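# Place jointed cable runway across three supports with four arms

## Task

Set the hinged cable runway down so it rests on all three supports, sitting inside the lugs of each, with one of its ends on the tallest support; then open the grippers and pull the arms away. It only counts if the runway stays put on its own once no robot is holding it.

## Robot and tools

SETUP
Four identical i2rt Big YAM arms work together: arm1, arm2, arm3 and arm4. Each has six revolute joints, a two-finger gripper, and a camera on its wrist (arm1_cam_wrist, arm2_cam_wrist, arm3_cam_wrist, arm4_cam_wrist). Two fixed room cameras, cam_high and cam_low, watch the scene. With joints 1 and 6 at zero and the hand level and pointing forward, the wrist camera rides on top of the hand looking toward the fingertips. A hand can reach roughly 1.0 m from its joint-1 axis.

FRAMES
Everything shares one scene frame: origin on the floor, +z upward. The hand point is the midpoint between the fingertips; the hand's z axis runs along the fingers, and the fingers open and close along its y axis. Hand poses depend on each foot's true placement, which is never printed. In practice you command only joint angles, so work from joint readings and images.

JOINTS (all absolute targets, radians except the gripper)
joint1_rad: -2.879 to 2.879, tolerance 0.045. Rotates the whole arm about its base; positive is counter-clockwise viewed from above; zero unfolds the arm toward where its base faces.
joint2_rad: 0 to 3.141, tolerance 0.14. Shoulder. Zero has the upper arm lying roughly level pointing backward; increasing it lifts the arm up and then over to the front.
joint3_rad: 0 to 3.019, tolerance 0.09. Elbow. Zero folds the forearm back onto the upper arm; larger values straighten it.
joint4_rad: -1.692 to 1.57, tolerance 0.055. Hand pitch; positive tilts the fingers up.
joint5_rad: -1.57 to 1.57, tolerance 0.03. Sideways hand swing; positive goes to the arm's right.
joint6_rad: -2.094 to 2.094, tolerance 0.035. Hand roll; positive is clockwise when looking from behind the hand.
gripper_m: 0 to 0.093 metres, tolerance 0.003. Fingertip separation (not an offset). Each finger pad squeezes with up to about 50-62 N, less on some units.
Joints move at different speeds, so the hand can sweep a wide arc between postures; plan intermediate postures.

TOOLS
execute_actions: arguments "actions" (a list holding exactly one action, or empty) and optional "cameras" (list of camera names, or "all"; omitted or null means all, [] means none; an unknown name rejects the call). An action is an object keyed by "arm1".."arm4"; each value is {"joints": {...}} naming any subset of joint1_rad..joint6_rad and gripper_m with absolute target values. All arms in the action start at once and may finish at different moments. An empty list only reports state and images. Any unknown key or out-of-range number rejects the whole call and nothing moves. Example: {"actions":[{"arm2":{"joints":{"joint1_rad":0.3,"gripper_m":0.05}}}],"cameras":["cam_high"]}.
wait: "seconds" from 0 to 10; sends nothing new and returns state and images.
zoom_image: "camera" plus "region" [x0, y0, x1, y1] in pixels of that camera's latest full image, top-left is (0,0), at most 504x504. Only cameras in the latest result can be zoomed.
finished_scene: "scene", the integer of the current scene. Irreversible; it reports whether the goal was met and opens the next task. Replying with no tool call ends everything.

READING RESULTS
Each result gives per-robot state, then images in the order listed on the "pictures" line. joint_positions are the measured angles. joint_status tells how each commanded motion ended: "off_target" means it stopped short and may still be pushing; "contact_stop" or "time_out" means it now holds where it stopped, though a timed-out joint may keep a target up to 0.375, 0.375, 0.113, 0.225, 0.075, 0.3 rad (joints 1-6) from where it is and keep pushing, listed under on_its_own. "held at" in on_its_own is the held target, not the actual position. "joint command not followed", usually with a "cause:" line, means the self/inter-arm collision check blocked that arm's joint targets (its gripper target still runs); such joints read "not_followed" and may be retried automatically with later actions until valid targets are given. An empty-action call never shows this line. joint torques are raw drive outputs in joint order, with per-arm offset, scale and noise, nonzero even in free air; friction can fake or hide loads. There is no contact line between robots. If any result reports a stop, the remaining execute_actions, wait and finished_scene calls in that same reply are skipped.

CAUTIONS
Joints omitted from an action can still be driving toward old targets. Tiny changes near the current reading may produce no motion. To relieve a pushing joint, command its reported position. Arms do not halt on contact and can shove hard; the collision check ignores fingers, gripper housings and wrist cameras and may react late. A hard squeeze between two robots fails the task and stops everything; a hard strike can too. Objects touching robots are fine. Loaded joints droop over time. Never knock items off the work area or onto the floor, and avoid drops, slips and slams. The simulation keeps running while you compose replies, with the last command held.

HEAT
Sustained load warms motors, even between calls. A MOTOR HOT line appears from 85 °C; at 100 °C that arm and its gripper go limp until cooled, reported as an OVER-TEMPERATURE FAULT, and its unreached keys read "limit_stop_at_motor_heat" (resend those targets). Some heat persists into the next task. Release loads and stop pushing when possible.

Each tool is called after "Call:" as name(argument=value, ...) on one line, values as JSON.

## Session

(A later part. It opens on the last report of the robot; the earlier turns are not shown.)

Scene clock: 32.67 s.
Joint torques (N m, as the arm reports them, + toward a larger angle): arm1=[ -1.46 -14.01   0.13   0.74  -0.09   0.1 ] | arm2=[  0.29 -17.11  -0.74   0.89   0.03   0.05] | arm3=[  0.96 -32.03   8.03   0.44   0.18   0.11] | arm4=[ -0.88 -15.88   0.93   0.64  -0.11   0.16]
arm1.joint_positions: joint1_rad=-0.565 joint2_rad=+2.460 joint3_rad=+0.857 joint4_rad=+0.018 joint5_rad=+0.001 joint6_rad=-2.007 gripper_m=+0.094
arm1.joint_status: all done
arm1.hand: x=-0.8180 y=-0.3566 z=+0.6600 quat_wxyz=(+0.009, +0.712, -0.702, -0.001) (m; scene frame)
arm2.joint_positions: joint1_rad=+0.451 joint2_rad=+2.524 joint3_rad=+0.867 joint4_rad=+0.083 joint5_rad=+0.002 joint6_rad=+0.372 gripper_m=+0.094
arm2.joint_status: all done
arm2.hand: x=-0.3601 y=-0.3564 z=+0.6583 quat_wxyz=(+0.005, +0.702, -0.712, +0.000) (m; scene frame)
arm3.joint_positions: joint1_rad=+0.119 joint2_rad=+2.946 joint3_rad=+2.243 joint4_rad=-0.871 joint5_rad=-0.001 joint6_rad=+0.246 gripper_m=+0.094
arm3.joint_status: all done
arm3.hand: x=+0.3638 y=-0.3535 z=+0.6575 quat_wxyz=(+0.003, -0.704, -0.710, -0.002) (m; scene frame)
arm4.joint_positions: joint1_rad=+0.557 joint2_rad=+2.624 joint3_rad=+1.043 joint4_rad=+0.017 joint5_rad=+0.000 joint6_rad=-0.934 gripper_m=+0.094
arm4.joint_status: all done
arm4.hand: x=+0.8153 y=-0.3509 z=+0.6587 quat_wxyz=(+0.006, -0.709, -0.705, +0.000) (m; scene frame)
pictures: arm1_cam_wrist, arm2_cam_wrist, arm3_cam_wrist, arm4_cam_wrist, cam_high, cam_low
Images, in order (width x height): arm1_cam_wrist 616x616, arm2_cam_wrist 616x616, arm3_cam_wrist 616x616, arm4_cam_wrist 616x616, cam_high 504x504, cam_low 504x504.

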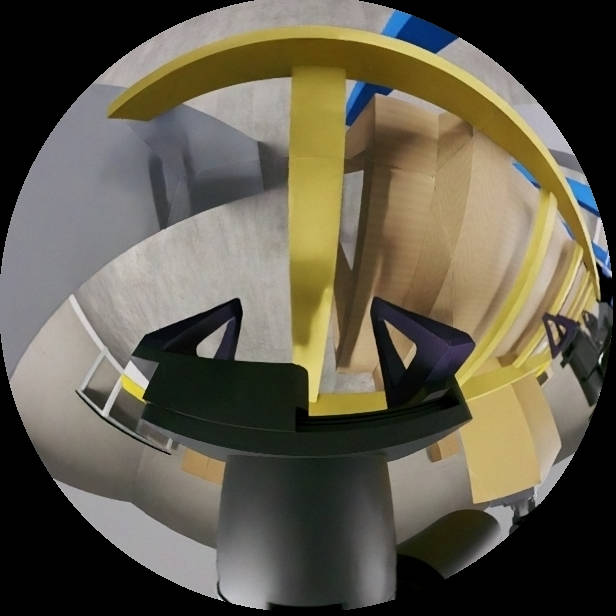

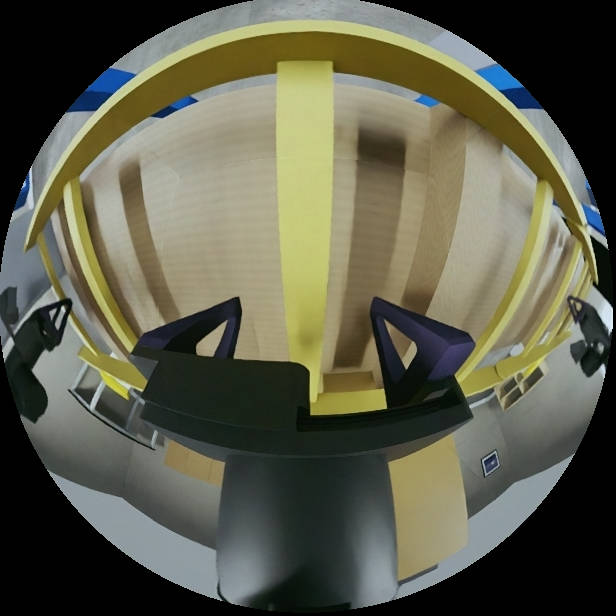

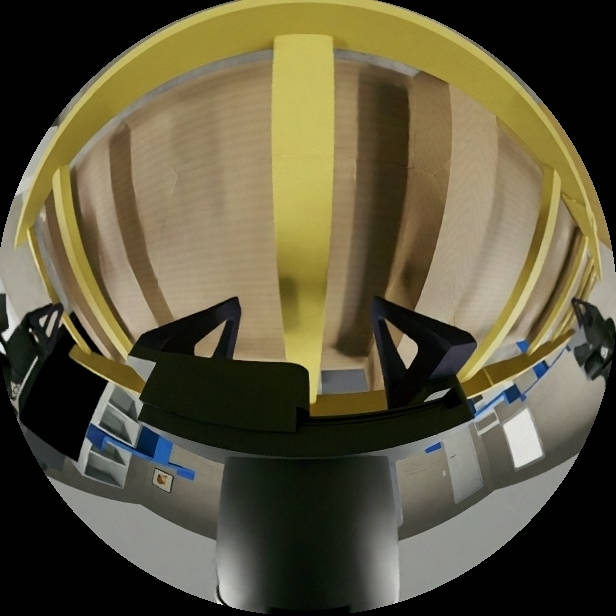

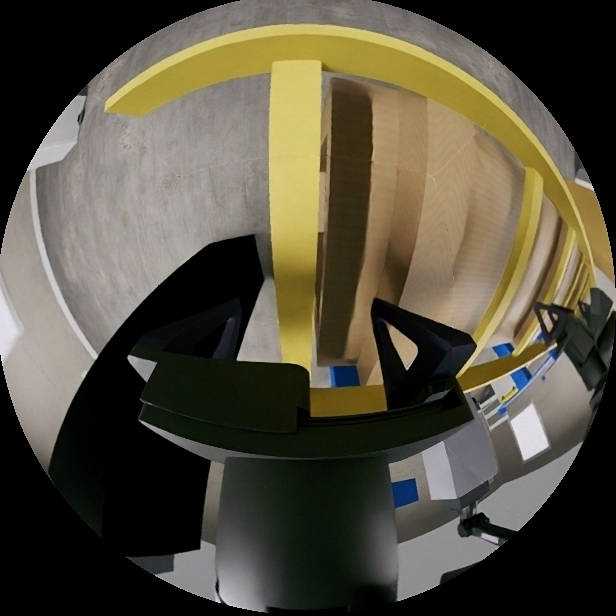

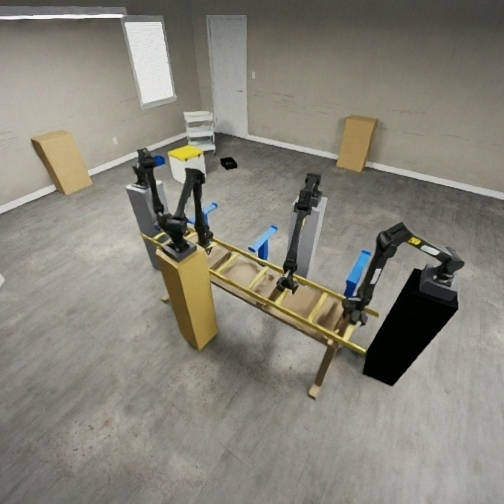

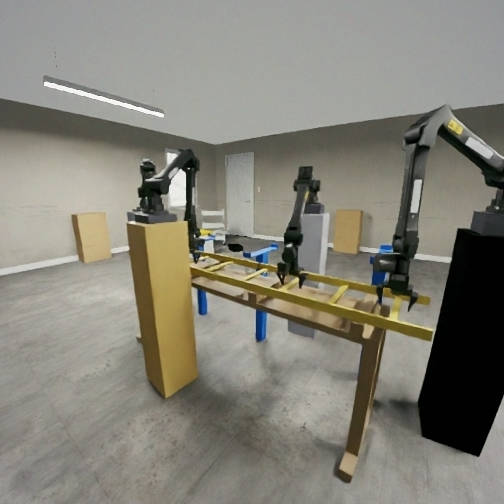

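Call:
execute_actions(actions=[{"arm1":{"joints":{"joint2_rad":2.55,"joint3_rad":0.92,"joint4_rad":0.075}},"arm2":{"joints":{"joint2_rad":2.61,"joint3_rad":0.925,"joint4_rad":0.135}},"arm3":{"joints":{"joint2_rad":3.02,"joint3_rad":2.348}},"arm4":{"joints":{"joint2_rad":2.705,"joint3_rad":1.09,"joint4_rad":0.06}}}], cameras=[])

Call:
execute_actions(actions=[{"arm1":{"joints":{"gripper_m":0}},"arm2":{"joints":{"gripper_m":0}},"arm3":{"joints":{"gripper_m":0}},"arm4":{"joints":{"gripper_m":0}}}])

Scene clock: 35.33 s.
Joint torques (N m, as the arm reports them, + toward a larger angle): arm1=[ -1.07 -13.1   -0.04   0.72   0.     0.1 ] | arm2=[ -1.1  -17.23  -0.9    1.02  -0.02   0.02] | arm3=[  0.99 -27.31   9.56   0.56   0.18   0.11] | arm4=[ -0.78 -15.32  -0.12   0.79  -0.1    0.16]
arm1.joint_positions: joint1_rad=-0.565 joint2_rad=+2.520 joint3_rad=+0.922 joint4_rad=+0.067 joint5_rad=+0.001 joint6_rad=-2.007 gripper_m=+0.094
arm1.joint_status: all done
arm1.hand: x=-0.7947 y=-0.3674 z=+0.6398 quat_wxyz=(+0.000, +0.712, -0.702, +0.024) (m; scene frame)
arm2.joint_positions: joint1_rad=+0.451 joint2_rad=+2.593 joint3_rad=+0.927 joint4_rad=+0.123 joint5_rad=+0.002 joint6_rad=+0.372 gripper_m=+0.094
arm2.joint_status: all done
arm2.hand: x=-0.3654 y=-0.3430 z=+0.6344 quat_wxyz=(-0.001, +0.702, -0.712, -0.014) (m; scene frame)
arm3.joint_positions: joint1_rad=+0.119 joint2_rad=+2.977 joint3_rad=+2.313 joint4_rad=-0.871 joint5_rad=-0.001 joint6_rad=+0.246 gripper_m=+0.094
arm3.joint_status: all done
arm3.hand: x=+0.3685 y=-0.3717 z=+0.6571 quat_wxyz=(-0.013, -0.704, -0.710, +0.008) (m; scene frame)
arm4.joint_positions: joint1_rad=+0.557 joint2_rad=+2.698 joint3_rad=+1.092 joint4_rad=+0.052 joint5_rad=+0.000 joint6_rad=-0.933 gripper_m=+0.094
arm4.joint_status: all done
arm4.hand: x=+0.8141 y=-0.3514 z=+0.6318 quat_wxyz=(+0.007, -0.709, -0.705, +0.005) (m; scene frame)
pictures: none
No camera images: the call's "cameras" was empty. Leave "cameras" out to get every camera's image.

Scene clock: 36.07 s.
Joint torques (N m, as the arm reports them, + toward a larger angle): arm1=[ -0.78 -13.76   1.05   0.93  -0.24  -0.02] | arm2=[ -0.2  -16.47  -0.83   1.06  -0.51   0.06] | arm3=[  1.21 -27.49   9.42   0.61   0.     0.11] | arm4=[ -1.36 -15.24   0.54   0.84   0.1    0.03]
arm1.joint_positions: joint1_rad=-0.578 joint2_rad=+2.530 joint3_rad=+0.901 joint4_rad=+0.062 joint5_rad=+0.007 joint6_rad=-1.997 gripper_m=+0.024
arm1.joint_status: gripper_m off_target (ended at +0.024, target +0.000)
arm1.hand: x=-0.8145 y=-0.3646 z=+0.6366 quat_wxyz=(+0.009, +0.704, -0.710, +0.008) (m; scene frame)
arm2.joint_positions: joint1_rad=+0.446 joint2_rad=+2.594 joint3_rad=+0.925 joint4_rad=+0.124 joint5_rad=+0.014 joint6_rad=+0.365 gripper_m=+0.024
arm2.joint_status: gripper_m off_target (ended at +0.024, target +0.000)
arm2.hand: x=-0.3614 y=-0.3433 z=+0.6340 quat_wxyz=(-0.006, +0.703, -0.712, -0.010) (m; scene frame)
arm3.joint_positions: joint1_rad=+0.116 joint2_rad=+2.978 joint3_rad=+2.313 joint4_rad=-0.872 joint5_rad=+0.004 joint6_rad=+0.247 gripper_m=+0.024
arm3.joint_status: gripper_m off_target (ended at +0.024, target +0.000)
arm3.hand: x=+0.3654 y=-0.3718 z=+0.6565 quat_wxyz=(-0.011, -0.706, -0.708, +0.010) (m; scene frame)
arm4.joint_positions: joint1_rad=+0.563 joint2_rad=+2.700 joint3_rad=+1.083 joint4_rad=+0.051 joint5_rad=-0.006 joint6_rad=-0.922 gripper_m=+0.024
arm4.joint_status: gripper_m off_target (ended at +0.024, target +0.000)
arm4.hand: x=+0.8222 y=-0.3498 z=+0.6310 quat_wxyz=(+0.003, -0.711, -0.704, -0.001) (m; scene frame)
pictures: arm1_cam_wrist, arm2_cam_wrist, arm3_cam_wrist, arm4_cam_wrist, cam_high, cam_low
Images, in order (width x height): arm1_cam_wrist 616x616, arm2_cam_wrist 616x616, arm3_cam_wrist 616x616, arm4_cam_wrist 616x616, cam_high 504x504, cam_low 504x504.

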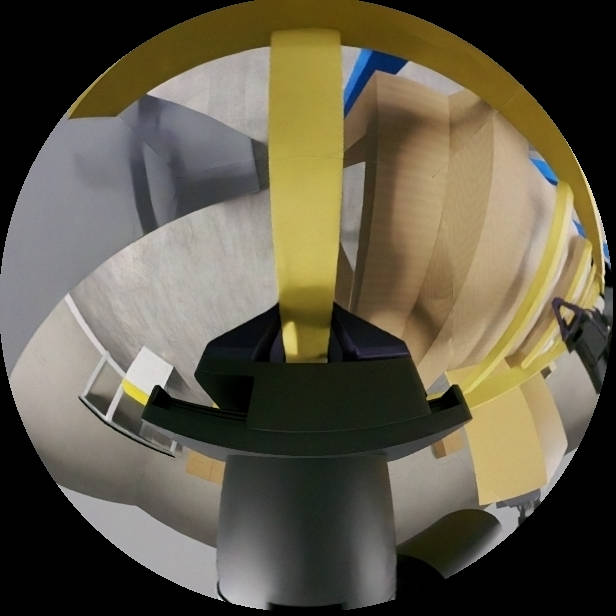

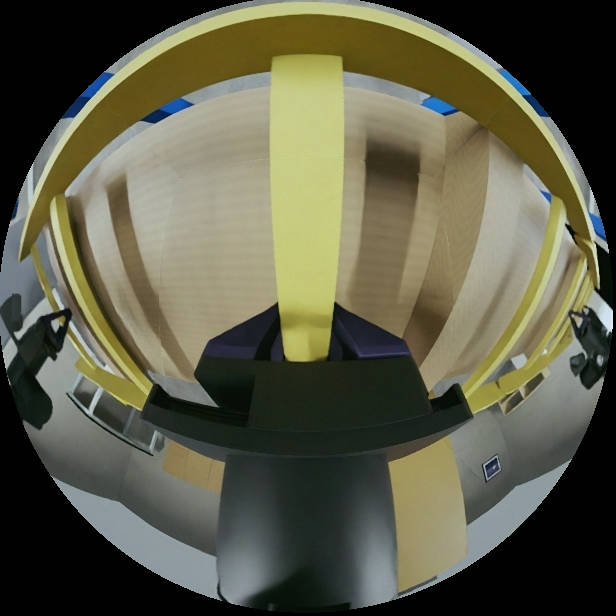

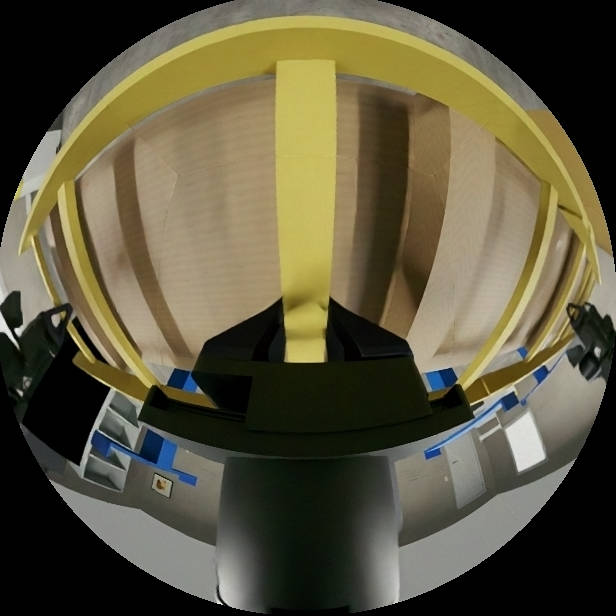

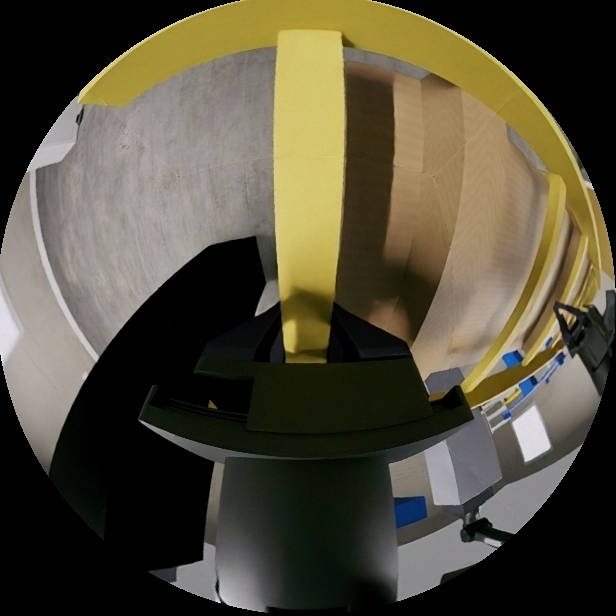

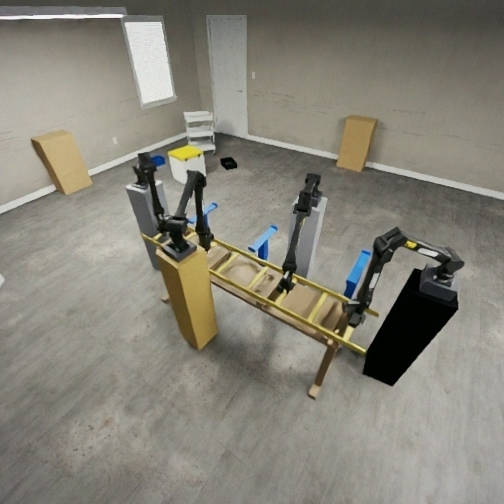

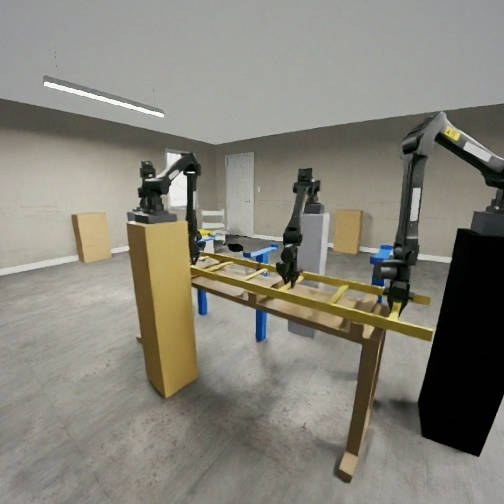

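Arm3's grip is shallow; regrip.

Call:
execute_actions(actions=[{"arm3":{"joints":{"gripper_m":0.06}}}], cameras=[])

Call:
execute_actions(actions=[{"arm3":{"joints":{"joint2_rad":3.05}}}], cameras=[])

Scene clock: 37.37 s.
Joint torques (N m, as the arm reports them, + toward a larger angle): arm1=[ -0.21 -13.93   0.87   0.93  -0.27  -0.02] | arm2=[ -0.79 -17.33  -0.96   0.6   -0.54   0.06] | arm3=[  0.86 -27.02   9.37   0.6    0.02   0.1 ] | arm4=[ -1.36 -15.24   0.58   0.79   0.1    0.04]
arm1.joint_positions: joint1_rad=-0.578 joint2_rad=+2.530 joint3_rad=+0.901 joint4_rad=+0.062 joint5_rad=+0.007 joint6_rad=-1.997 gripper_m=+0.024
arm1.joint_status: not commanded
arm1.hand: x=-0.8145 y=-0.3646 z=+0.6366 quat_wxyz=(+0.009, +0.704, -0.710, +0.008) (m; scene frame)
arm2.joint_positions: joint1_rad=+0.446 joint2_rad=+2.594 joint3_rad=+0.925 joint4_rad=+0.124 joint5_rad=+0.014 joint6_rad=+0.365 gripper_m=+0.024
arm2.joint_status: not commanded
arm2.hand: x=-0.3614 y=-0.3433 z=+0.6340 quat_wxyz=(-0.006, +0.703, -0.712, -0.010) (m; scene frame)
arm3.joint_positions: joint1_rad=+0.116 joint2_rad=+2.978 joint3_rad=+2.314 joint4_rad=-0.872 joint5_rad=+0.004 joint6_rad=+0.247 gripper_m=+0.060
arm3.joint_status: all done
arm3.hand: x=+0.3655 y=-0.3721 z=+0.6566 quat_wxyz=(-0.012, -0.706, -0.708, +0.010) (m; scene frame)
arm4.joint_positions: joint1_rad=+0.563 joint2_rad=+2.700 joint3_rad=+1.083 joint4_rad=+0.051 joint5_rad=-0.006 joint6_rad=-0.922 gripper_m=+0.024
arm4.joint_status: not commanded
arm4.hand: x=+0.8222 y=-0.3498 z=+0.6310 quat_wxyz=(+0.003, -0.711, -0.704, -0.001) (m; scene frame)
pictures: none
No camera images: the call's "cameras" was empty. Leave "cameras" out to get every camera's image.

Scene clock: 38.17 s.
Joint torques (N m, as the arm reports them, + toward a larger angle): arm1=[ -0.21 -13.73   0.94   0.98  -0.29   0.02] | arm2=[ -0.16 -15.67  -0.62   0.97  -0.55   0.08] | arm3=[  1.23 -28.21   8.86   0.52   0.02   0.1 ] | arm4=[ -1.37 -15.24   0.57   0.85   0.09   0.03]
arm1.joint_positions: joint1_rad=-0.578 joint2_rad=+2.530 joint3_rad=+0.901 joint4_rad=+0.062 joint5_rad=+0.007 joint6_rad=-1.997 gripper_m=+0.024
arm1.joint_status: not commanded
arm1.hand: x=-0.8145 y=-0.3646 z=+0.6366 quat_wxyz=(+0.009, +0.704, -0.710, +0.008) (m; scene frame)
arm2.joint_positions: joint1_rad=+0.446 joint2_rad=+2.594 joint3_rad=+0.925 joint4_rad=+0.124 joint5_rad=+0.014 joint6_rad=+0.365 gripper_m=+0.024
arm2.joint_status: not commanded
arm2.hand: x=-0.3614 y=-0.3433 z=+0.6340 quat_wxyz=(-0.006, +0.703, -0.712, -0.010) (m; scene frame)
arm3.joint_positions: joint1_rad=+0.116 joint2_rad=+3.016 joint3_rad=+2.316 joint4_rad=-0.872 joint5_rad=+0.004 joint6_rad=+0.247 gripper_m=+0.060
arm3.joint_status: all done
arm3.hand: x=+0.3610 y=-0.3546 z=+0.6313 quat_wxyz=(+0.004, -0.706, -0.708, +0.001) (m; scene frame)
arm4.joint_positions: joint1_rad=+0.563 joint2_rad=+2.700 joint3_rad=+1.083 joint4_rad=+0.051 joint5_rad=-0.006 joint6_rad=-0.922 gripper_m=+0.024
arm4.joint_status: not commanded
arm4.hand: x=+0.8222 y=-0.3498 z=+0.6310 quat_wxyz=(+0.003, -0.711, -0.704, -0.001) (m; scene frame)
pictures: none
No camera images: the call's "cameras" was empty. Leave "cameras" out to get every camera's image.

Call:
execute_actions(actions=[{"arm3":{"joints":{"gripper_m":0,"joint2_rad":3.0}}}], cameras=[])

Call:
execute_actions(actions=[{"arm1":{"joints":{"joint2_rad":2.235,"joint3_rad":0.783,"joint4_rad":-0.105}},"arm2":{"joints":{"joint2_rad":2.31,"joint3_rad":0.79,"joint4_rad":-0.01}},"arm3":{"joints":{"joint2_rad":2.75,"joint3_rad":2.12}},"arm4":{"joints":{"joint2_rad":2.43,"joint3_rad":0.927,"joint4_rad":-0.05}}}], cameras=["cam_high","cam_low"])

Scene clock: 40.90 s.
Joint torques (N m, as the arm reports them, + toward a larger angle): arm1=[ -0.45 -14.17   1.03   0.82  -0.3    0.01] | arm2=[  0.07 -16.09  -0.76   0.78  -0.47   0.04] | arm3=[  0.83 -32.61   8.76   0.31   0.31   0.07] | arm4=[ -1.37 -15.34   0.55   0.8    0.09   0.03]
arm1.joint_positions: joint1_rad=-0.578 joint2_rad=+2.530 joint3_rad=+0.901 joint4_rad=+0.062 joint5_rad=+0.007 joint6_rad=-1.997 gripper_m=+0.024
arm1.joint_status: not commanded
arm1.hand: x=-0.8145 y=-0.3646 z=+0.6366 quat_wxyz=(+0.009, +0.704, -0.710, +0.008) (m; scene frame)
arm2.joint_positions: joint1_rad=+0.446 joint2_rad=+2.594 joint3_rad=+0.925 joint4_rad=+0.124 joint5_rad=+0.014 joint6_rad=+0.365 gripper_m=+0.024
arm2.joint_status: not commanded
arm2.hand: x=-0.3614 y=-0.3433 z=+0.6340 quat_wxyz=(-0.006, +0.703, -0.712, -0.010) (m; scene frame)
arm3.joint_positions: joint1_rad=+0.121 joint2_rad=+3.016 joint3_rad=+2.318 joint4_rad=-0.867 joint5_rad=-0.005 joint6_rad=+0.250 gripper_m=+0.023
arm3.joint_status: gripper_m off_target (ended at +0.023, target +0.000); the others done
arm3.hand: x=+0.3660 y=-0.3554 z=+0.6317 quat_wxyz=(-0.001, -0.705, -0.709, -0.001) (m; scene frame)
arm4.joint_positions: joint1_rad=+0.563 joint2_rad=+2.700 joint3_rad=+1.083 joint4_rad=+0.051 joint5_rad=-0.006 joint6_rad=-0.922 gripper_m=+0.024
arm4.joint_status: not commanded
arm4.hand: x=+0.8222 y=-0.3498 z=+0.6310 quat_wxyz=(+0.003, -0.711, -0.704, -0.001) (m; scene frame)
pictures: none
No camera images: the call's "cameras" was empty. Leave "cameras" out to get every camera's image.

Scene clock: 42.07 s.
Joint torques (N m, as the arm reports them, + toward a larger angle): arm1=[ -0.31 -15.27   1.14   0.6   -0.42   0.07] | arm2=[ -0.35 -25.91  -3.53  -1.36  -0.19   0.13] | arm3=[  0.75 -40.04   6.46  -1.43   0.45   0.09] | arm4=[ -0.06 -18.4    0.1    0.26  -0.66   0.23]
arm1.joint_positions: joint1_rad=-0.580 joint2_rad=+2.251 joint3_rad=+0.780 joint4_rad=-0.110 joint5_rad=+0.012 joint6_rad=-2.005 gripper_m=+0.024
arm1.joint_status: all done
arm1.hand: x=-0.8160 y=-0.3641 z=+0.7277 quat_wxyz=(+0.014, +0.706, -0.708, +0.002) (m; scene frame)
arm2.joint_positions: joint1_rad=+0.442 joint2_rad=+2.413 joint3_rad=+0.832 joint4_rad=+0.035 joint5_rad=+0.007 joint6_rad=+0.354 gripper_m=+0.024
arm2.joint_status: all done
arm2.hand: x=-0.3614 y=-0.3402 z=+0.6946 quat_wxyz=(-0.003, +0.705, -0.709, -0.012) (m; scene frame)
arm3.joint_positions: joint1_rad=+0.123 joint2_rad=+2.849 joint3_rad=+2.116 joint4_rad=-0.828 joint5_rad=-0.009 joint6_rad=+0.249 gripper_m=+0.023
arm3.joint_status: all done
arm3.hand: x=+0.3657 y=-0.3456 z=+0.6859 quat_wxyz=(-0.004, -0.704, -0.710, -0.002) (m; scene frame)
arm4.joint_positions: joint1_rad=+0.546 joint2_rad=+2.471 joint3_rad=+0.934 joint4_rad=-0.046 joint5_rad=+0.016 joint6_rad=-0.940 gripper_m=+0.024
arm4.joint_status: all done
arm4.hand: x=+0.8212 y=-0.3391 z=+0.7126 quat_wxyz=(+0.012, -0.710, -0.704, -0.011) (m; scene frame)
pictures: cam_high, cam_low
Images, in order (width x height): cam_high 504x504, cam_low 504x504.

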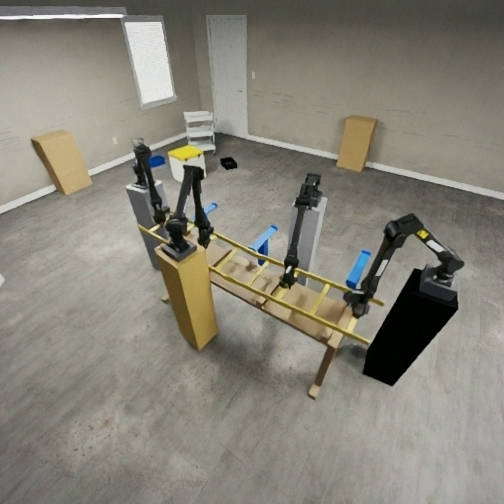

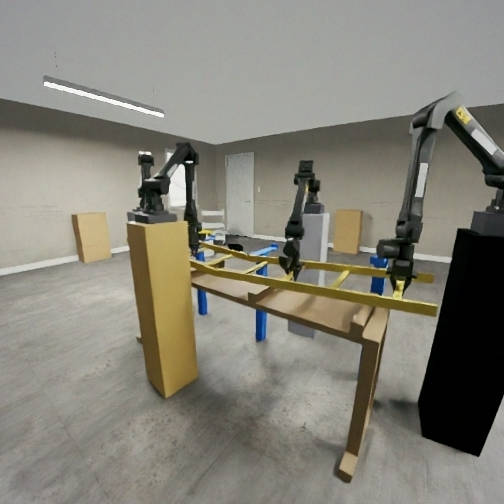

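Call:
execute_actions(actions=[{"arm1":{"joints":{"joint2_rad":1.96,"joint3_rad":0.72,"joint4_rad":-0.325}},"arm2":{"joints":{"joint2_rad":1.95,"joint3_rad":0.70,"joint4_rad":-0.22}},"arm3":{"joints":{"joint2_rad":2.47,"joint3_rad":2.05,"joint4_rad":-0.96}},"arm4":{"joints":{"joint2_rad":2.09,"joint3_rad":0.81,"joint4_rad":-0.26}}}], cameras=["cam_high","cam_low"])

Scene clock: 46.00 s.
Joint torques (N m, as the arm reports them, + toward a larger angle): arm1=[  0.53 -13.57   2.88  -0.12  -0.54   0.11] | arm2=[ -0.71 -24.34   1.9   -0.47  -0.39   0.13] | arm3=[  0.31 -44.58  10.1   -0.35   0.37   0.01] | arm4=[ -2.04 -16.03   2.96   0.44  -0.18  -0.11]
arm1.joint_positions: joint1_rad=-0.586 joint2_rad=+1.968 joint3_rad=+0.721 joint4_rad=-0.320 joint5_rad=+0.012 joint6_rad=-2.004 gripper_m=+0.024
arm1.joint_status: all done
arm1.hand: x=-0.8122 y=-0.3669 z=+0.8171 quat_wxyz=(+0.012, +0.703, -0.711, +0.009) (m; scene frame)
arm2.joint_positions: joint1_rad=+0.438 joint2_rad=+2.059 joint3_rad=+0.698 joint4_rad=-0.196 joint5_rad=+0.012 joint6_rad=+0.356 gripper_m=+0.024
arm2.joint_status: all done
arm2.hand: x=-0.3552 y=-0.3478 z=+0.8038 quat_wxyz=(-0.003, +0.703, -0.711, -0.005) (m; scene frame)
arm3.joint_positions: joint1_rad=+0.127 joint2_rad=+2.617 joint3_rad=+2.009 joint4_rad=-0.947 joint5_rad=-0.007 joint6_rad=+0.258 gripper_m=+0.023
arm3.joint_status: joint2_rad time_out (moved -0.232 of -0.379); the others done
arm3.on_its_own: joint2_rad reads +2.617 and still pushes toward +2.470 since a time_out
arm3.hand: x=+0.3715 y=-0.3561 z=+0.8100 quat_wxyz=(-0.006, -0.706, -0.709, +0.001) (m; scene frame)
arm4.joint_positions: joint1_rad=+0.572 joint2_rad=+2.123 joint3_rad=+0.807 joint4_rad=-0.261 joint5_rad=+0.002 joint6_rad=-0.910 gripper_m=+0.024
arm4.joint_status: all done
arm4.hand: x=+0.8265 y=-0.3518 z=+0.8293 quat_wxyz=(+0.006, -0.712, -0.702, -0.007) (m; scene frame)
pictures: cam_high, cam_low
Images, in order (width x height): cam_high 504x504, cam_low 504x504.

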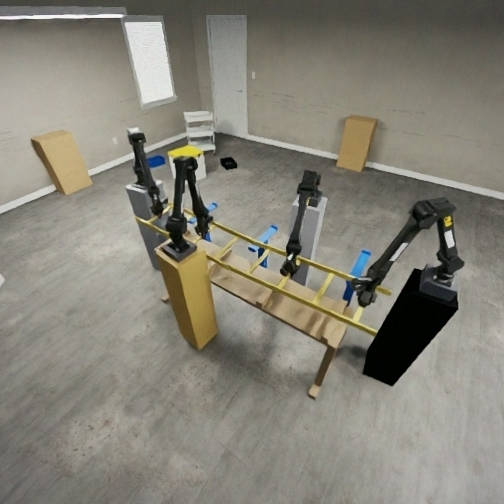

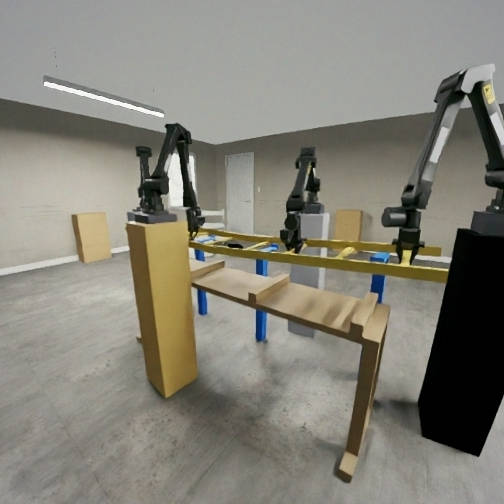

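Call:
execute_actions(actions=[{"arm1":{"joints":{"joint2_rad":1.80,"joint3_rad":0.712,"joint4_rad":-0.475}},"arm2":{"joints":{"joint2_rad":1.77,"joint3_rad":0.69,"joint4_rad":-0.37}},"arm3":{"joints":{"joint2_rad":2.345,"joint3_rad":2.01,"joint4_rad":-1.065}},"arm4":{"joints":{"joint2_rad":1.80,"joint3_rad":0.785,"joint4_rad":-0.52}}}])

Scene clock: 50.00 s.
Joint torques (N m, as the arm reports them, + toward a larger angle): arm1=[  0.47 -13.38   4.09  -0.09  -0.27   0.09] | arm2=[  0.62 -23.05   4.44  -0.45  -0.66   0.21] | arm3=[  0.43 -43.6   10.57  -0.61   0.73   0.01] | arm4=[ -1.32 -15.63   5.09   0.23   0.08   0.02]
arm1.joint_positions: joint1_rad=-0.587 joint2_rad=+1.810 joint3_rad=+0.714 joint4_rad=-0.469 joint5_rad=+0.006 joint6_rad=-2.006 gripper_m=+0.024
arm1.joint_status: all done
arm1.hand: x=-0.8120 y=-0.3650 z=+0.8680 quat_wxyz=(+0.008, +0.704, -0.711, +0.008) (m; scene frame)
arm2.joint_positions: joint1_rad=+0.438 joint2_rad=+1.876 joint3_rad=+0.674 joint4_rad=-0.345 joint5_rad=+0.018 joint6_rad=+0.355 gripper_m=+0.024
arm2.joint_status: all done
arm2.hand: x=-0.3541 y=-0.3460 z=+0.8594 quat_wxyz=(-0.008, +0.703, -0.711, -0.008) (m; scene frame)
arm3.joint_positions: joint1_rad=+0.126 joint2_rad=+2.486 joint3_rad=+1.968 joint4_rad=-1.046 joint5_rad=-0.017 joint6_rad=+0.257 gripper_m=+0.023
arm3.joint_status: joint2_rad time_out (moved -0.131 of -0.272); the others done
arm3.on_its_own: joint2_rad reads +2.486 and still pushes toward +2.345 since a time_out
arm3.hand: x=+0.3713 y=-0.3525 z=+0.8853 quat_wxyz=(-0.005, -0.706, -0.708, -0.006) (m; scene frame)
arm4.joint_positions: joint1_rad=+0.564 joint2_rad=+1.844 joint3_rad=+0.784 joint4_rad=-0.516 joint5_rad=-0.006 joint6_rad=-0.920 gripper_m=+0.024
arm4.joint_status: all done
arm4.hand: x=+0.8244 y=-0.3527 z=+0.9252 quat_wxyz=(+0.002, -0.711, -0.703, -0.006) (m; scene frame)
pictures: arm1_cam_wrist, arm2_cam_wrist, arm3_cam_wrist, arm4_cam_wrist, cam_high, cam_low
Images, in order (width x height): arm1_cam_wrist 616x616, arm2_cam_wrist 616x616, arm3_cam_wrist 616x616, arm4_cam_wrist 616x616, cam_high 504x504, cam_low 504x504.

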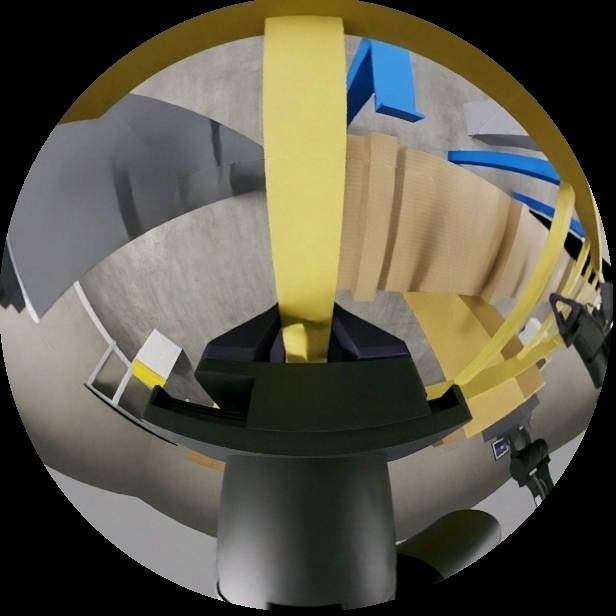

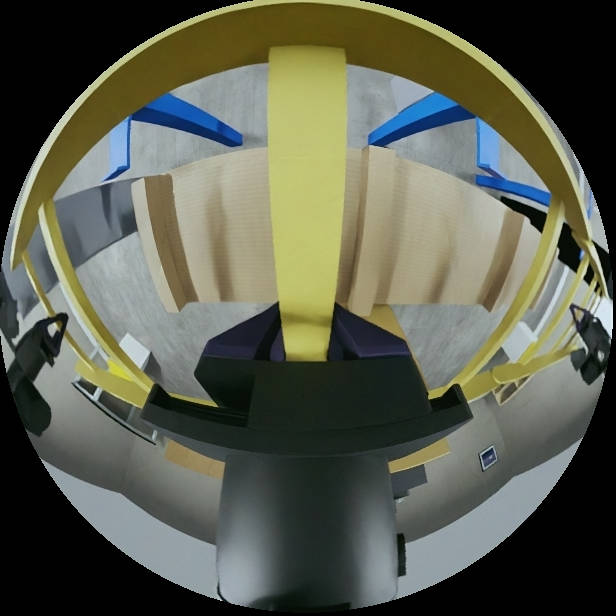

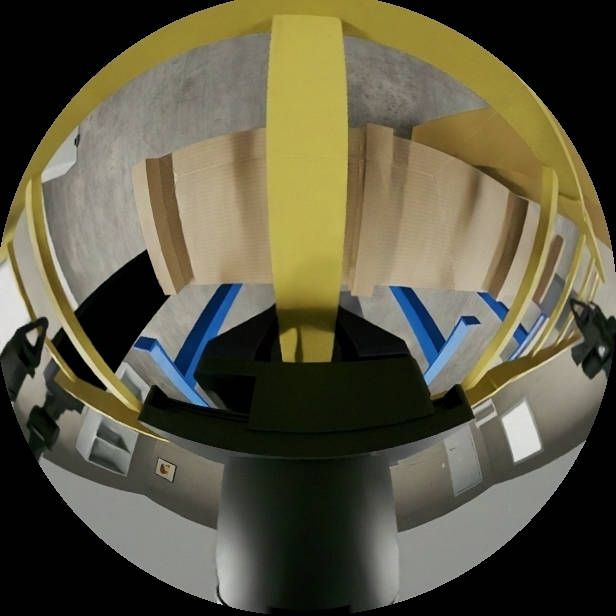

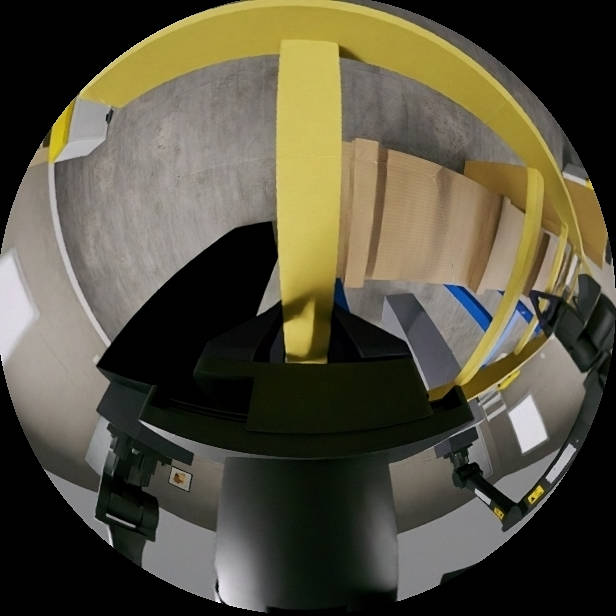

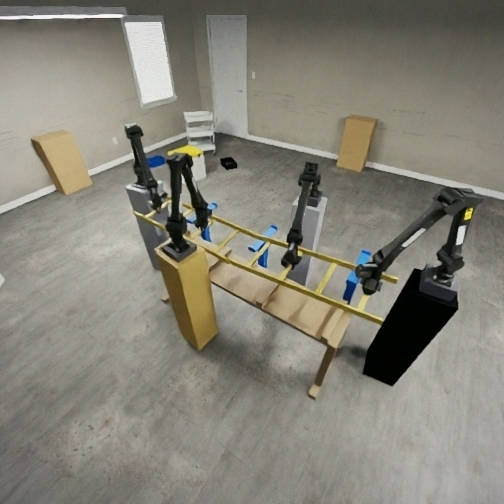

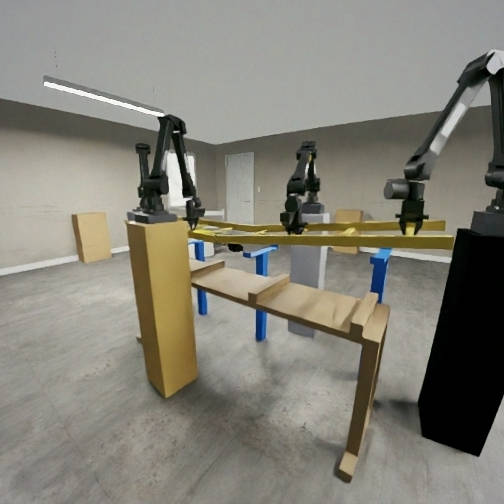

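Call:
execute_actions(actions=[{"arm1":{"joints":{"joint1_rad":-0.258,"joint2_rad":1.73,"joint3_rad":0.6,"joint4_rad":-0.42,"joint6_rad":-1.67}},"arm2":{"joints":{"joint1_rad":0.369,"joint2_rad":1.93,"joint3_rad":1.07,"joint4_rad":-0.55,"joint6_rad":0.28}},"arm3":{"joints":{"joint1_rad":0.166,"joint2_rad":2.10,"joint3_rad":1.48,"joint4_rad":-0.79,"joint6_rad":0.30}},"arm4":{"joints":{"joint1_rad":0.236,"joint2_rad":1.71,"joint3_rad":0.635,"joint4_rad":-0.45,"joint6_rad":-1.255}}}], cameras=["cam_high"])

Call:
execute_actions(actions=[{"arm1":{"joints":{"joint1_rad":0.113,"joint2_rad":1.75,"joint3_rad":0.625,"joint4_rad":-0.44,"joint6_rad":-1.30}},"arm2":{"joints":{"joint1_rad":0.314,"joint2_rad":2.11,"joint3_rad":1.48,"joint4_rad":-0.755,"joint6_rad":0.225}},"arm3":{"joints":{"joint1_rad":0.242,"joint2_rad":1.925,"joint3_rad":1.08,"joint4_rad":-0.59,"joint6_rad":0.38}},"arm4":{"joints":{"joint1_rad":-0.143,"joint2_rad":1.69,"joint3_rad":0.595,"joint4_rad":-0.435,"joint6_rad":-1.635}}}], cameras=["cam_high","cam_low"])

Scene clock: 67.10 s.
Joint torques (N m, as the arm reports them, + toward a larger angle): arm1=[ -0.43 -13.33   3.6   -0.15  -0.21   0.22] | arm2=[  0.17 -29.97   8.69  -1.49  -0.21   0.06] | arm3=[  1.05 -40.72   7.47   0.17   0.67   0.12] | arm4=[ -0.71 -13.37   4.86   0.37   0.03   0.08]
arm1.joint_positions: joint1_rad=-0.259 joint2_rad=+1.759 joint3_rad=+0.603 joint4_rad=-0.408 joint5_rad=+0.005 joint6_rad=-1.687 gripper_m=+0.024
arm1.joint_status: all done
arm1.hand: x=-0.8174 y=-0.2501 z=+0.8640 quat_wxyz=(+0.006, +0.706, -0.708, +0.010) (m; scene frame)
arm2.joint_positions: joint1_rad=+0.358 joint2_rad=+2.053 joint3_rad=+1.018 joint4_rad=-0.501 joint5_rad=+0.006 joint6_rad=+0.264 gripper_m=+0.024
arm2.joint_status: all done
arm2.hand: x=-0.3606 y=-0.2248 z=+0.8504 quat_wxyz=(-0.006, +0.707, -0.707, -0.016) (m; scene frame)
arm3.joint_positions: joint1_rad=+0.171 joint2_rad=+2.263 joint3_rad=+1.456 joint4_rad=-0.790 joint5_rad=-0.015 joint6_rad=+0.290 gripper_m=+0.023
arm3.joint_status: joint2_rad time_out (moved -0.223 of -0.386); the others done
arm3.on_its_own: joint2_rad reads +2.263 and still pushes toward +2.100 since a time_out
arm3.hand: x=+0.3637 y=-0.2259 z=+0.8703 quat_wxyz=(+0.011, -0.702, -0.712, -0.013) (m; scene frame)
arm4.joint_positions: joint1_rad=+0.227 joint2_rad=+1.753 joint3_rad=+0.631 joint4_rad=-0.450 joint5_rad=-0.005 joint6_rad=-1.261 gripper_m=+0.024
arm4.joint_status: all done
arm4.hand: x=+0.8168 y=-0.2250 z=+0.9298 quat_wxyz=(+0.003, -0.710, -0.704, -0.003) (m; scene frame)
pictures: cam_high
Images, in order (width x height): cam_high 504x504.

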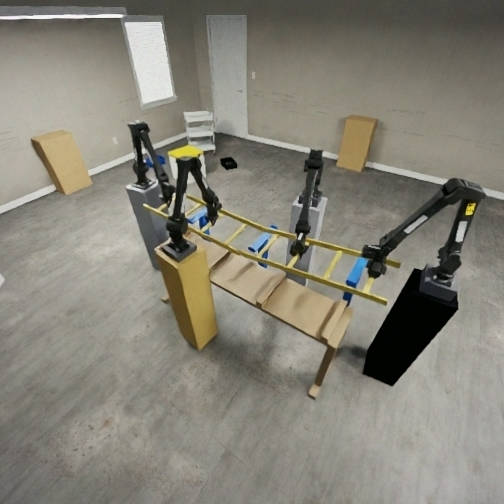

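not run: a stop came earlier in this reply.

Call:
execute_actions(actions=[{"arm1":{"joints":{"joint1_rad":0.125,"joint2_rad":1.75,"joint3_rad":0.625,"joint4_rad":-0.44,"joint6_rad":-1.29}},"arm2":{"joints":{"joint1_rad":0.314,"joint2_rad":2.10,"joint3_rad":1.48,"joint4_rad":-0.755,"joint6_rad":0.225}},"arm3":{"joints":{"joint1_rad":0.242,"joint2_rad":1.91,"joint3_rad":1.08,"joint4_rad":-0.59,"joint6_rad":0.38}},"arm4":{"joints":{"joint1_rad":-0.13,"joint2_rad":1.69,"joint3_rad":0.595,"joint4_rad":-0.435,"joint6_rad":-1.62}}}], cameras=["cam_low"])

Call:
execute_actions(actions=[{"arm1":{"joints":{"joint1_rad":0.445,"joint2_rad":1.83,"joint3_rad":0.77,"joint4_rad":-0.51,"joint6_rad":-0.97}},"arm2":{"joints":{"joint1_rad":0.277,"joint2_rad":2.35,"joint3_rad":2.0,"joint4_rad":-1.02,"joint6_rad":0.19}},"arm3":{"joints":{"joint1_rad":0.366,"joint2_rad":1.77,"joint3_rad":0.74,"joint4_rad":-0.415,"joint6_rad":0.505}},"arm4":{"joints":{"joint1_rad":-0.49,"joint2_rad":1.76,"joint3_rad":0.69,"joint4_rad":-0.48,"joint6_rad":-1.98}}}])

Scene clock: 71.63 s.
Joint torques (N m, as the arm reports them, + toward a larger angle): arm1=[ -0.09 -11.67   4.74  -0.72  -0.12   0.19] | arm2=[ -0.62 -33.    11.57  -0.94  -0.37   0.09] | arm3=[  1.28 -35.88   6.08  -0.42   0.5    0.18] | arm4=[ -0.39 -12.08   4.82   0.24  -0.43   0.15]
arm1.joint_positions: joint1_rad=+0.122 joint2_rad=+1.759 joint3_rad=+0.615 joint4_rad=-0.415 joint5_rad=+0.003 joint6_rad=-1.306 gripper_m=+0.024
arm1.joint_status: all done
arm1.hand: x=-0.8205 y=-0.1291 z=+0.8638 quat_wxyz=(+0.002, +0.707, -0.708, +0.010) (m; scene frame)
arm2.joint_positions: joint1_rad=+0.310 joint2_rad=+2.219 joint3_rad=+1.411 joint4_rad=-0.714 joint5_rad=+0.010 joint6_rad=+0.216 gripper_m=+0.024
arm2.joint_status: all done
arm2.hand: x=-0.3642 y=-0.1030 z=+0.8590 quat_wxyz=(-0.012, +0.707, -0.707, -0.020) (m; scene frame)
arm3.joint_positions: joint1_rad=+0.244 joint2_rad=+2.073 joint3_rad=+1.055 joint4_rad=-0.577 joint5_rad=-0.010 joint6_rad=+0.364 gripper_m=+0.023
arm3.joint_status: joint2_rad time_out (moved -0.189 of -0.353); the others done
arm3.on_its_own: joint2_rad reads +2.073 and still pushes toward +1.910 since a time_out
arm3.hand: x=+0.3599 y=-0.1049 z=+0.8725 quat_wxyz=(+0.011, -0.702, -0.712, -0.010) (m; scene frame)
arm4.joint_positions: joint1_rad=-0.143 joint2_rad=+1.725 joint3_rad=+0.591 joint4_rad=-0.431 joint5_rad=+0.008 joint6_rad=-1.632 gripper_m=+0.024
arm4.joint_status: all done
arm4.hand: x=+0.8155 y=-0.1060 z=+0.9330 quat_wxyz=(+0.010, -0.709, -0.705, -0.005) (m; scene frame)
pictures: cam_low
Images, in order (width x height): cam_low 504x504.

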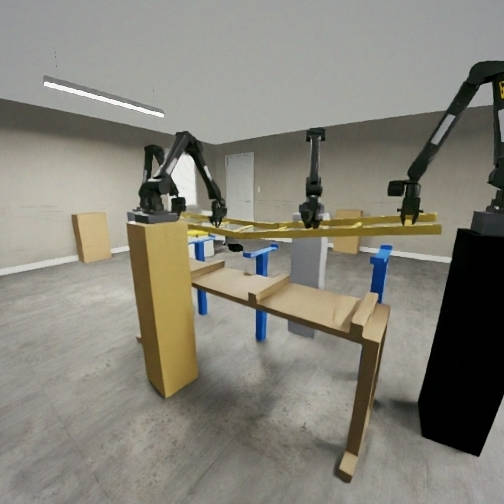

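not run: a stop came earlier in this reply.

Call:
execute_actions(actions=[{"arm1":{"joints":{"joint1_rad":0.45,"joint2_rad":1.83,"joint3_rad":0.77,"joint4_rad":-0.5,"joint6_rad":-0.965}},"arm2":{"joints":{"joint1_rad":0.277,"joint2_rad":2.36,"joint3_rad":2.0,"joint4_rad":-1.02,"joint6_rad":0.19}},"arm3":{"joints":{"joint1_rad":0.366,"joint2_rad":1.76,"joint3_rad":0.75,"joint4_rad":-0.415,"joint6_rad":0.505}},"arm4":{"joints":{"joint1_rad":-0.485,"joint2_rad":1.78,"joint3_rad":0.69,"joint4_rad":-0.47,"joint6_rad":-1.975}}}])

Scene clock: 75.57 s.
Joint torques (N m, as the arm reports them, + toward a larger angle): arm1=[ -0.07 -13.81   5.85  -0.66  -0.2    0.3 ] | arm2=[ -0.48 -35.56  14.68  -1.13  -0.31   0.02] | arm3=[  1.77 -30.81   5.19  -0.67   0.24   0.26] | arm4=[ -0.72 -10.85   5.27   0.31  -0.77   0.11]
arm1.joint_positions: joint1_rad=+0.443 joint2_rad=+1.846 joint3_rad=+0.751 joint4_rad=-0.475 joint5_rad=+0.005 joint6_rad=-0.986 gripper_m=+0.024
arm1.joint_status: all done
arm1.hand: x=-0.8247 y=-0.0110 z=+0.8569 quat_wxyz=(+0.006, +0.707, -0.707, +0.008) (m; scene frame)
arm2.joint_positions: joint1_rad=+0.281 joint2_rad=+2.451 joint3_rad=+1.911 joint4_rad=-0.975 joint5_rad=+0.011 joint6_rad=+0.183 gripper_m=+0.024
arm2.joint_status: all done
arm2.hand: x=-0.3689 y=+0.0160 z=+0.8661 quat_wxyz=(-0.015, +0.708, -0.706, -0.022) (m; scene frame)
arm3.joint_positions: joint1_rad=+0.362 joint2_rad=+1.919 joint3_rad=+0.718 joint4_rad=-0.397 joint5_rad=-0.002 joint6_rad=+0.481 gripper_m=+0.023
arm3.joint_status: joint2_rad time_out (moved -0.154 of -0.313); the others done
arm3.on_its_own: joint2_rad reads +1.919 and still pushes toward +1.760 since a time_out
arm3.hand: x=+0.3547 y=+0.0160 z=+0.8756 quat_wxyz=(+0.015, -0.701, -0.713, -0.005) (m; scene frame)
arm4.joint_positions: joint1_rad=-0.494 joint2_rad=+1.781 joint3_rad=+0.685 joint4_rad=-0.468 joint5_rad=+0.018 joint6_rad=-1.984 gripper_m=+0.024
arm4.joint_status: all done
arm4.hand: x=+0.8125 y=+0.0139 z=+0.9334 quat_wxyz=(+0.012, -0.709, -0.705, -0.011) (m; scene frame)
pictures: arm1_cam_wrist, arm2_cam_wrist, arm3_cam_wrist, arm4_cam_wrist, cam_high, cam_low
Images, in order (width x height): arm1_cam_wrist 616x616, arm2_cam_wrist 616x616, arm3_cam_wrist 616x616, arm4_cam_wrist 616x616, cam_high 504x504, cam_low 504x504.

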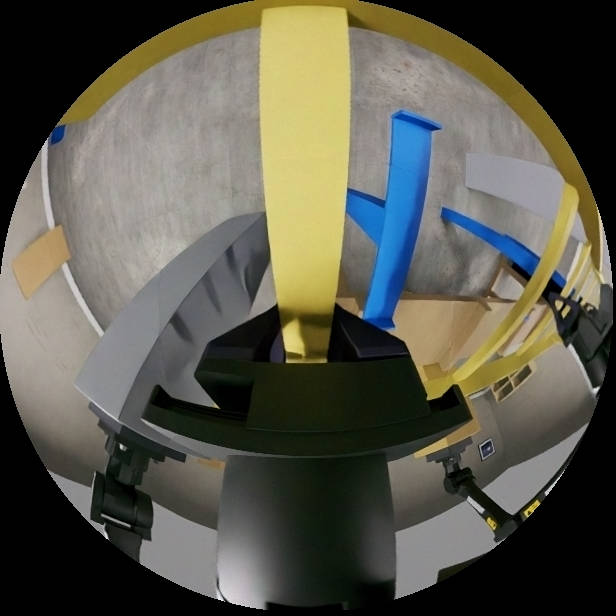

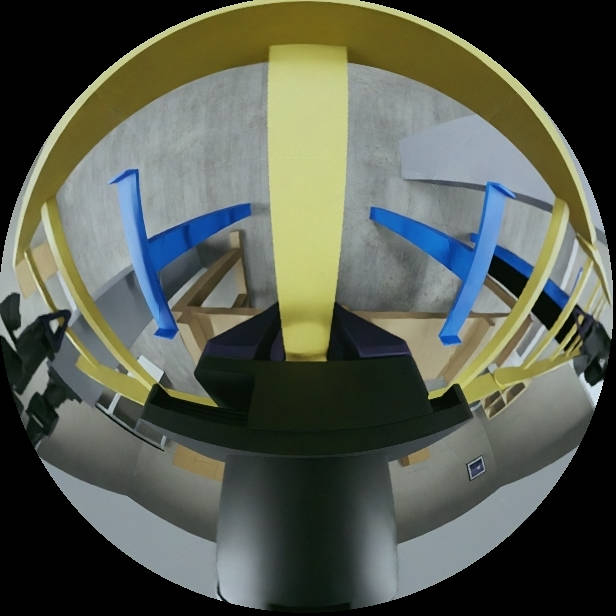

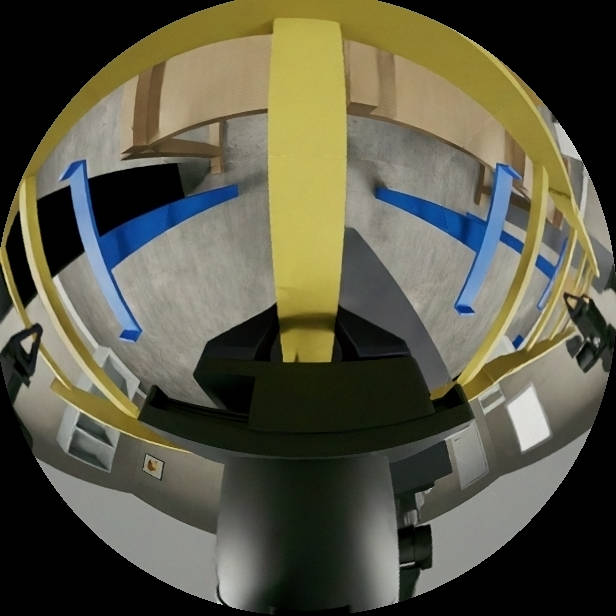

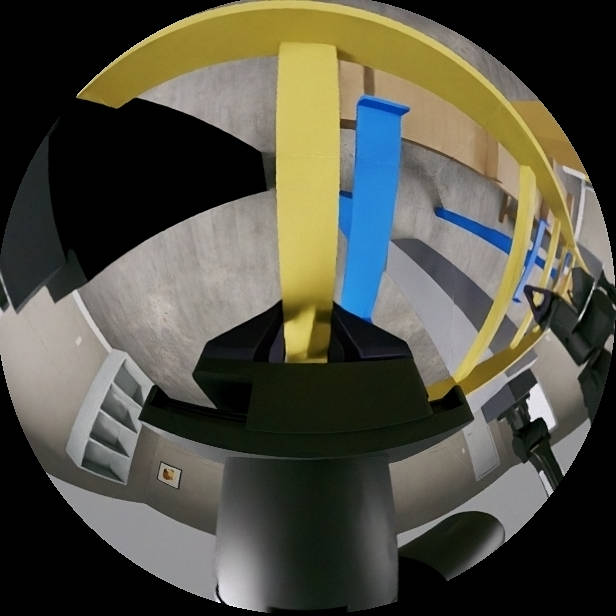

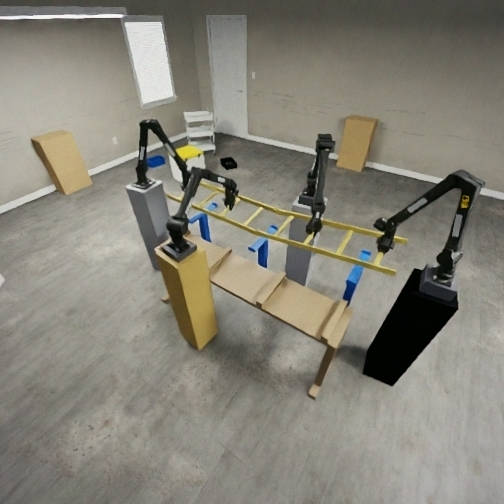

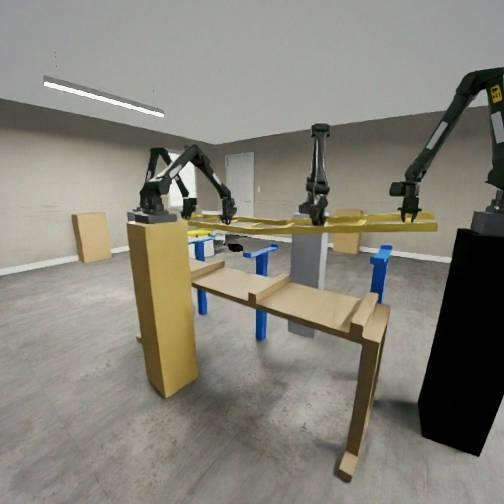

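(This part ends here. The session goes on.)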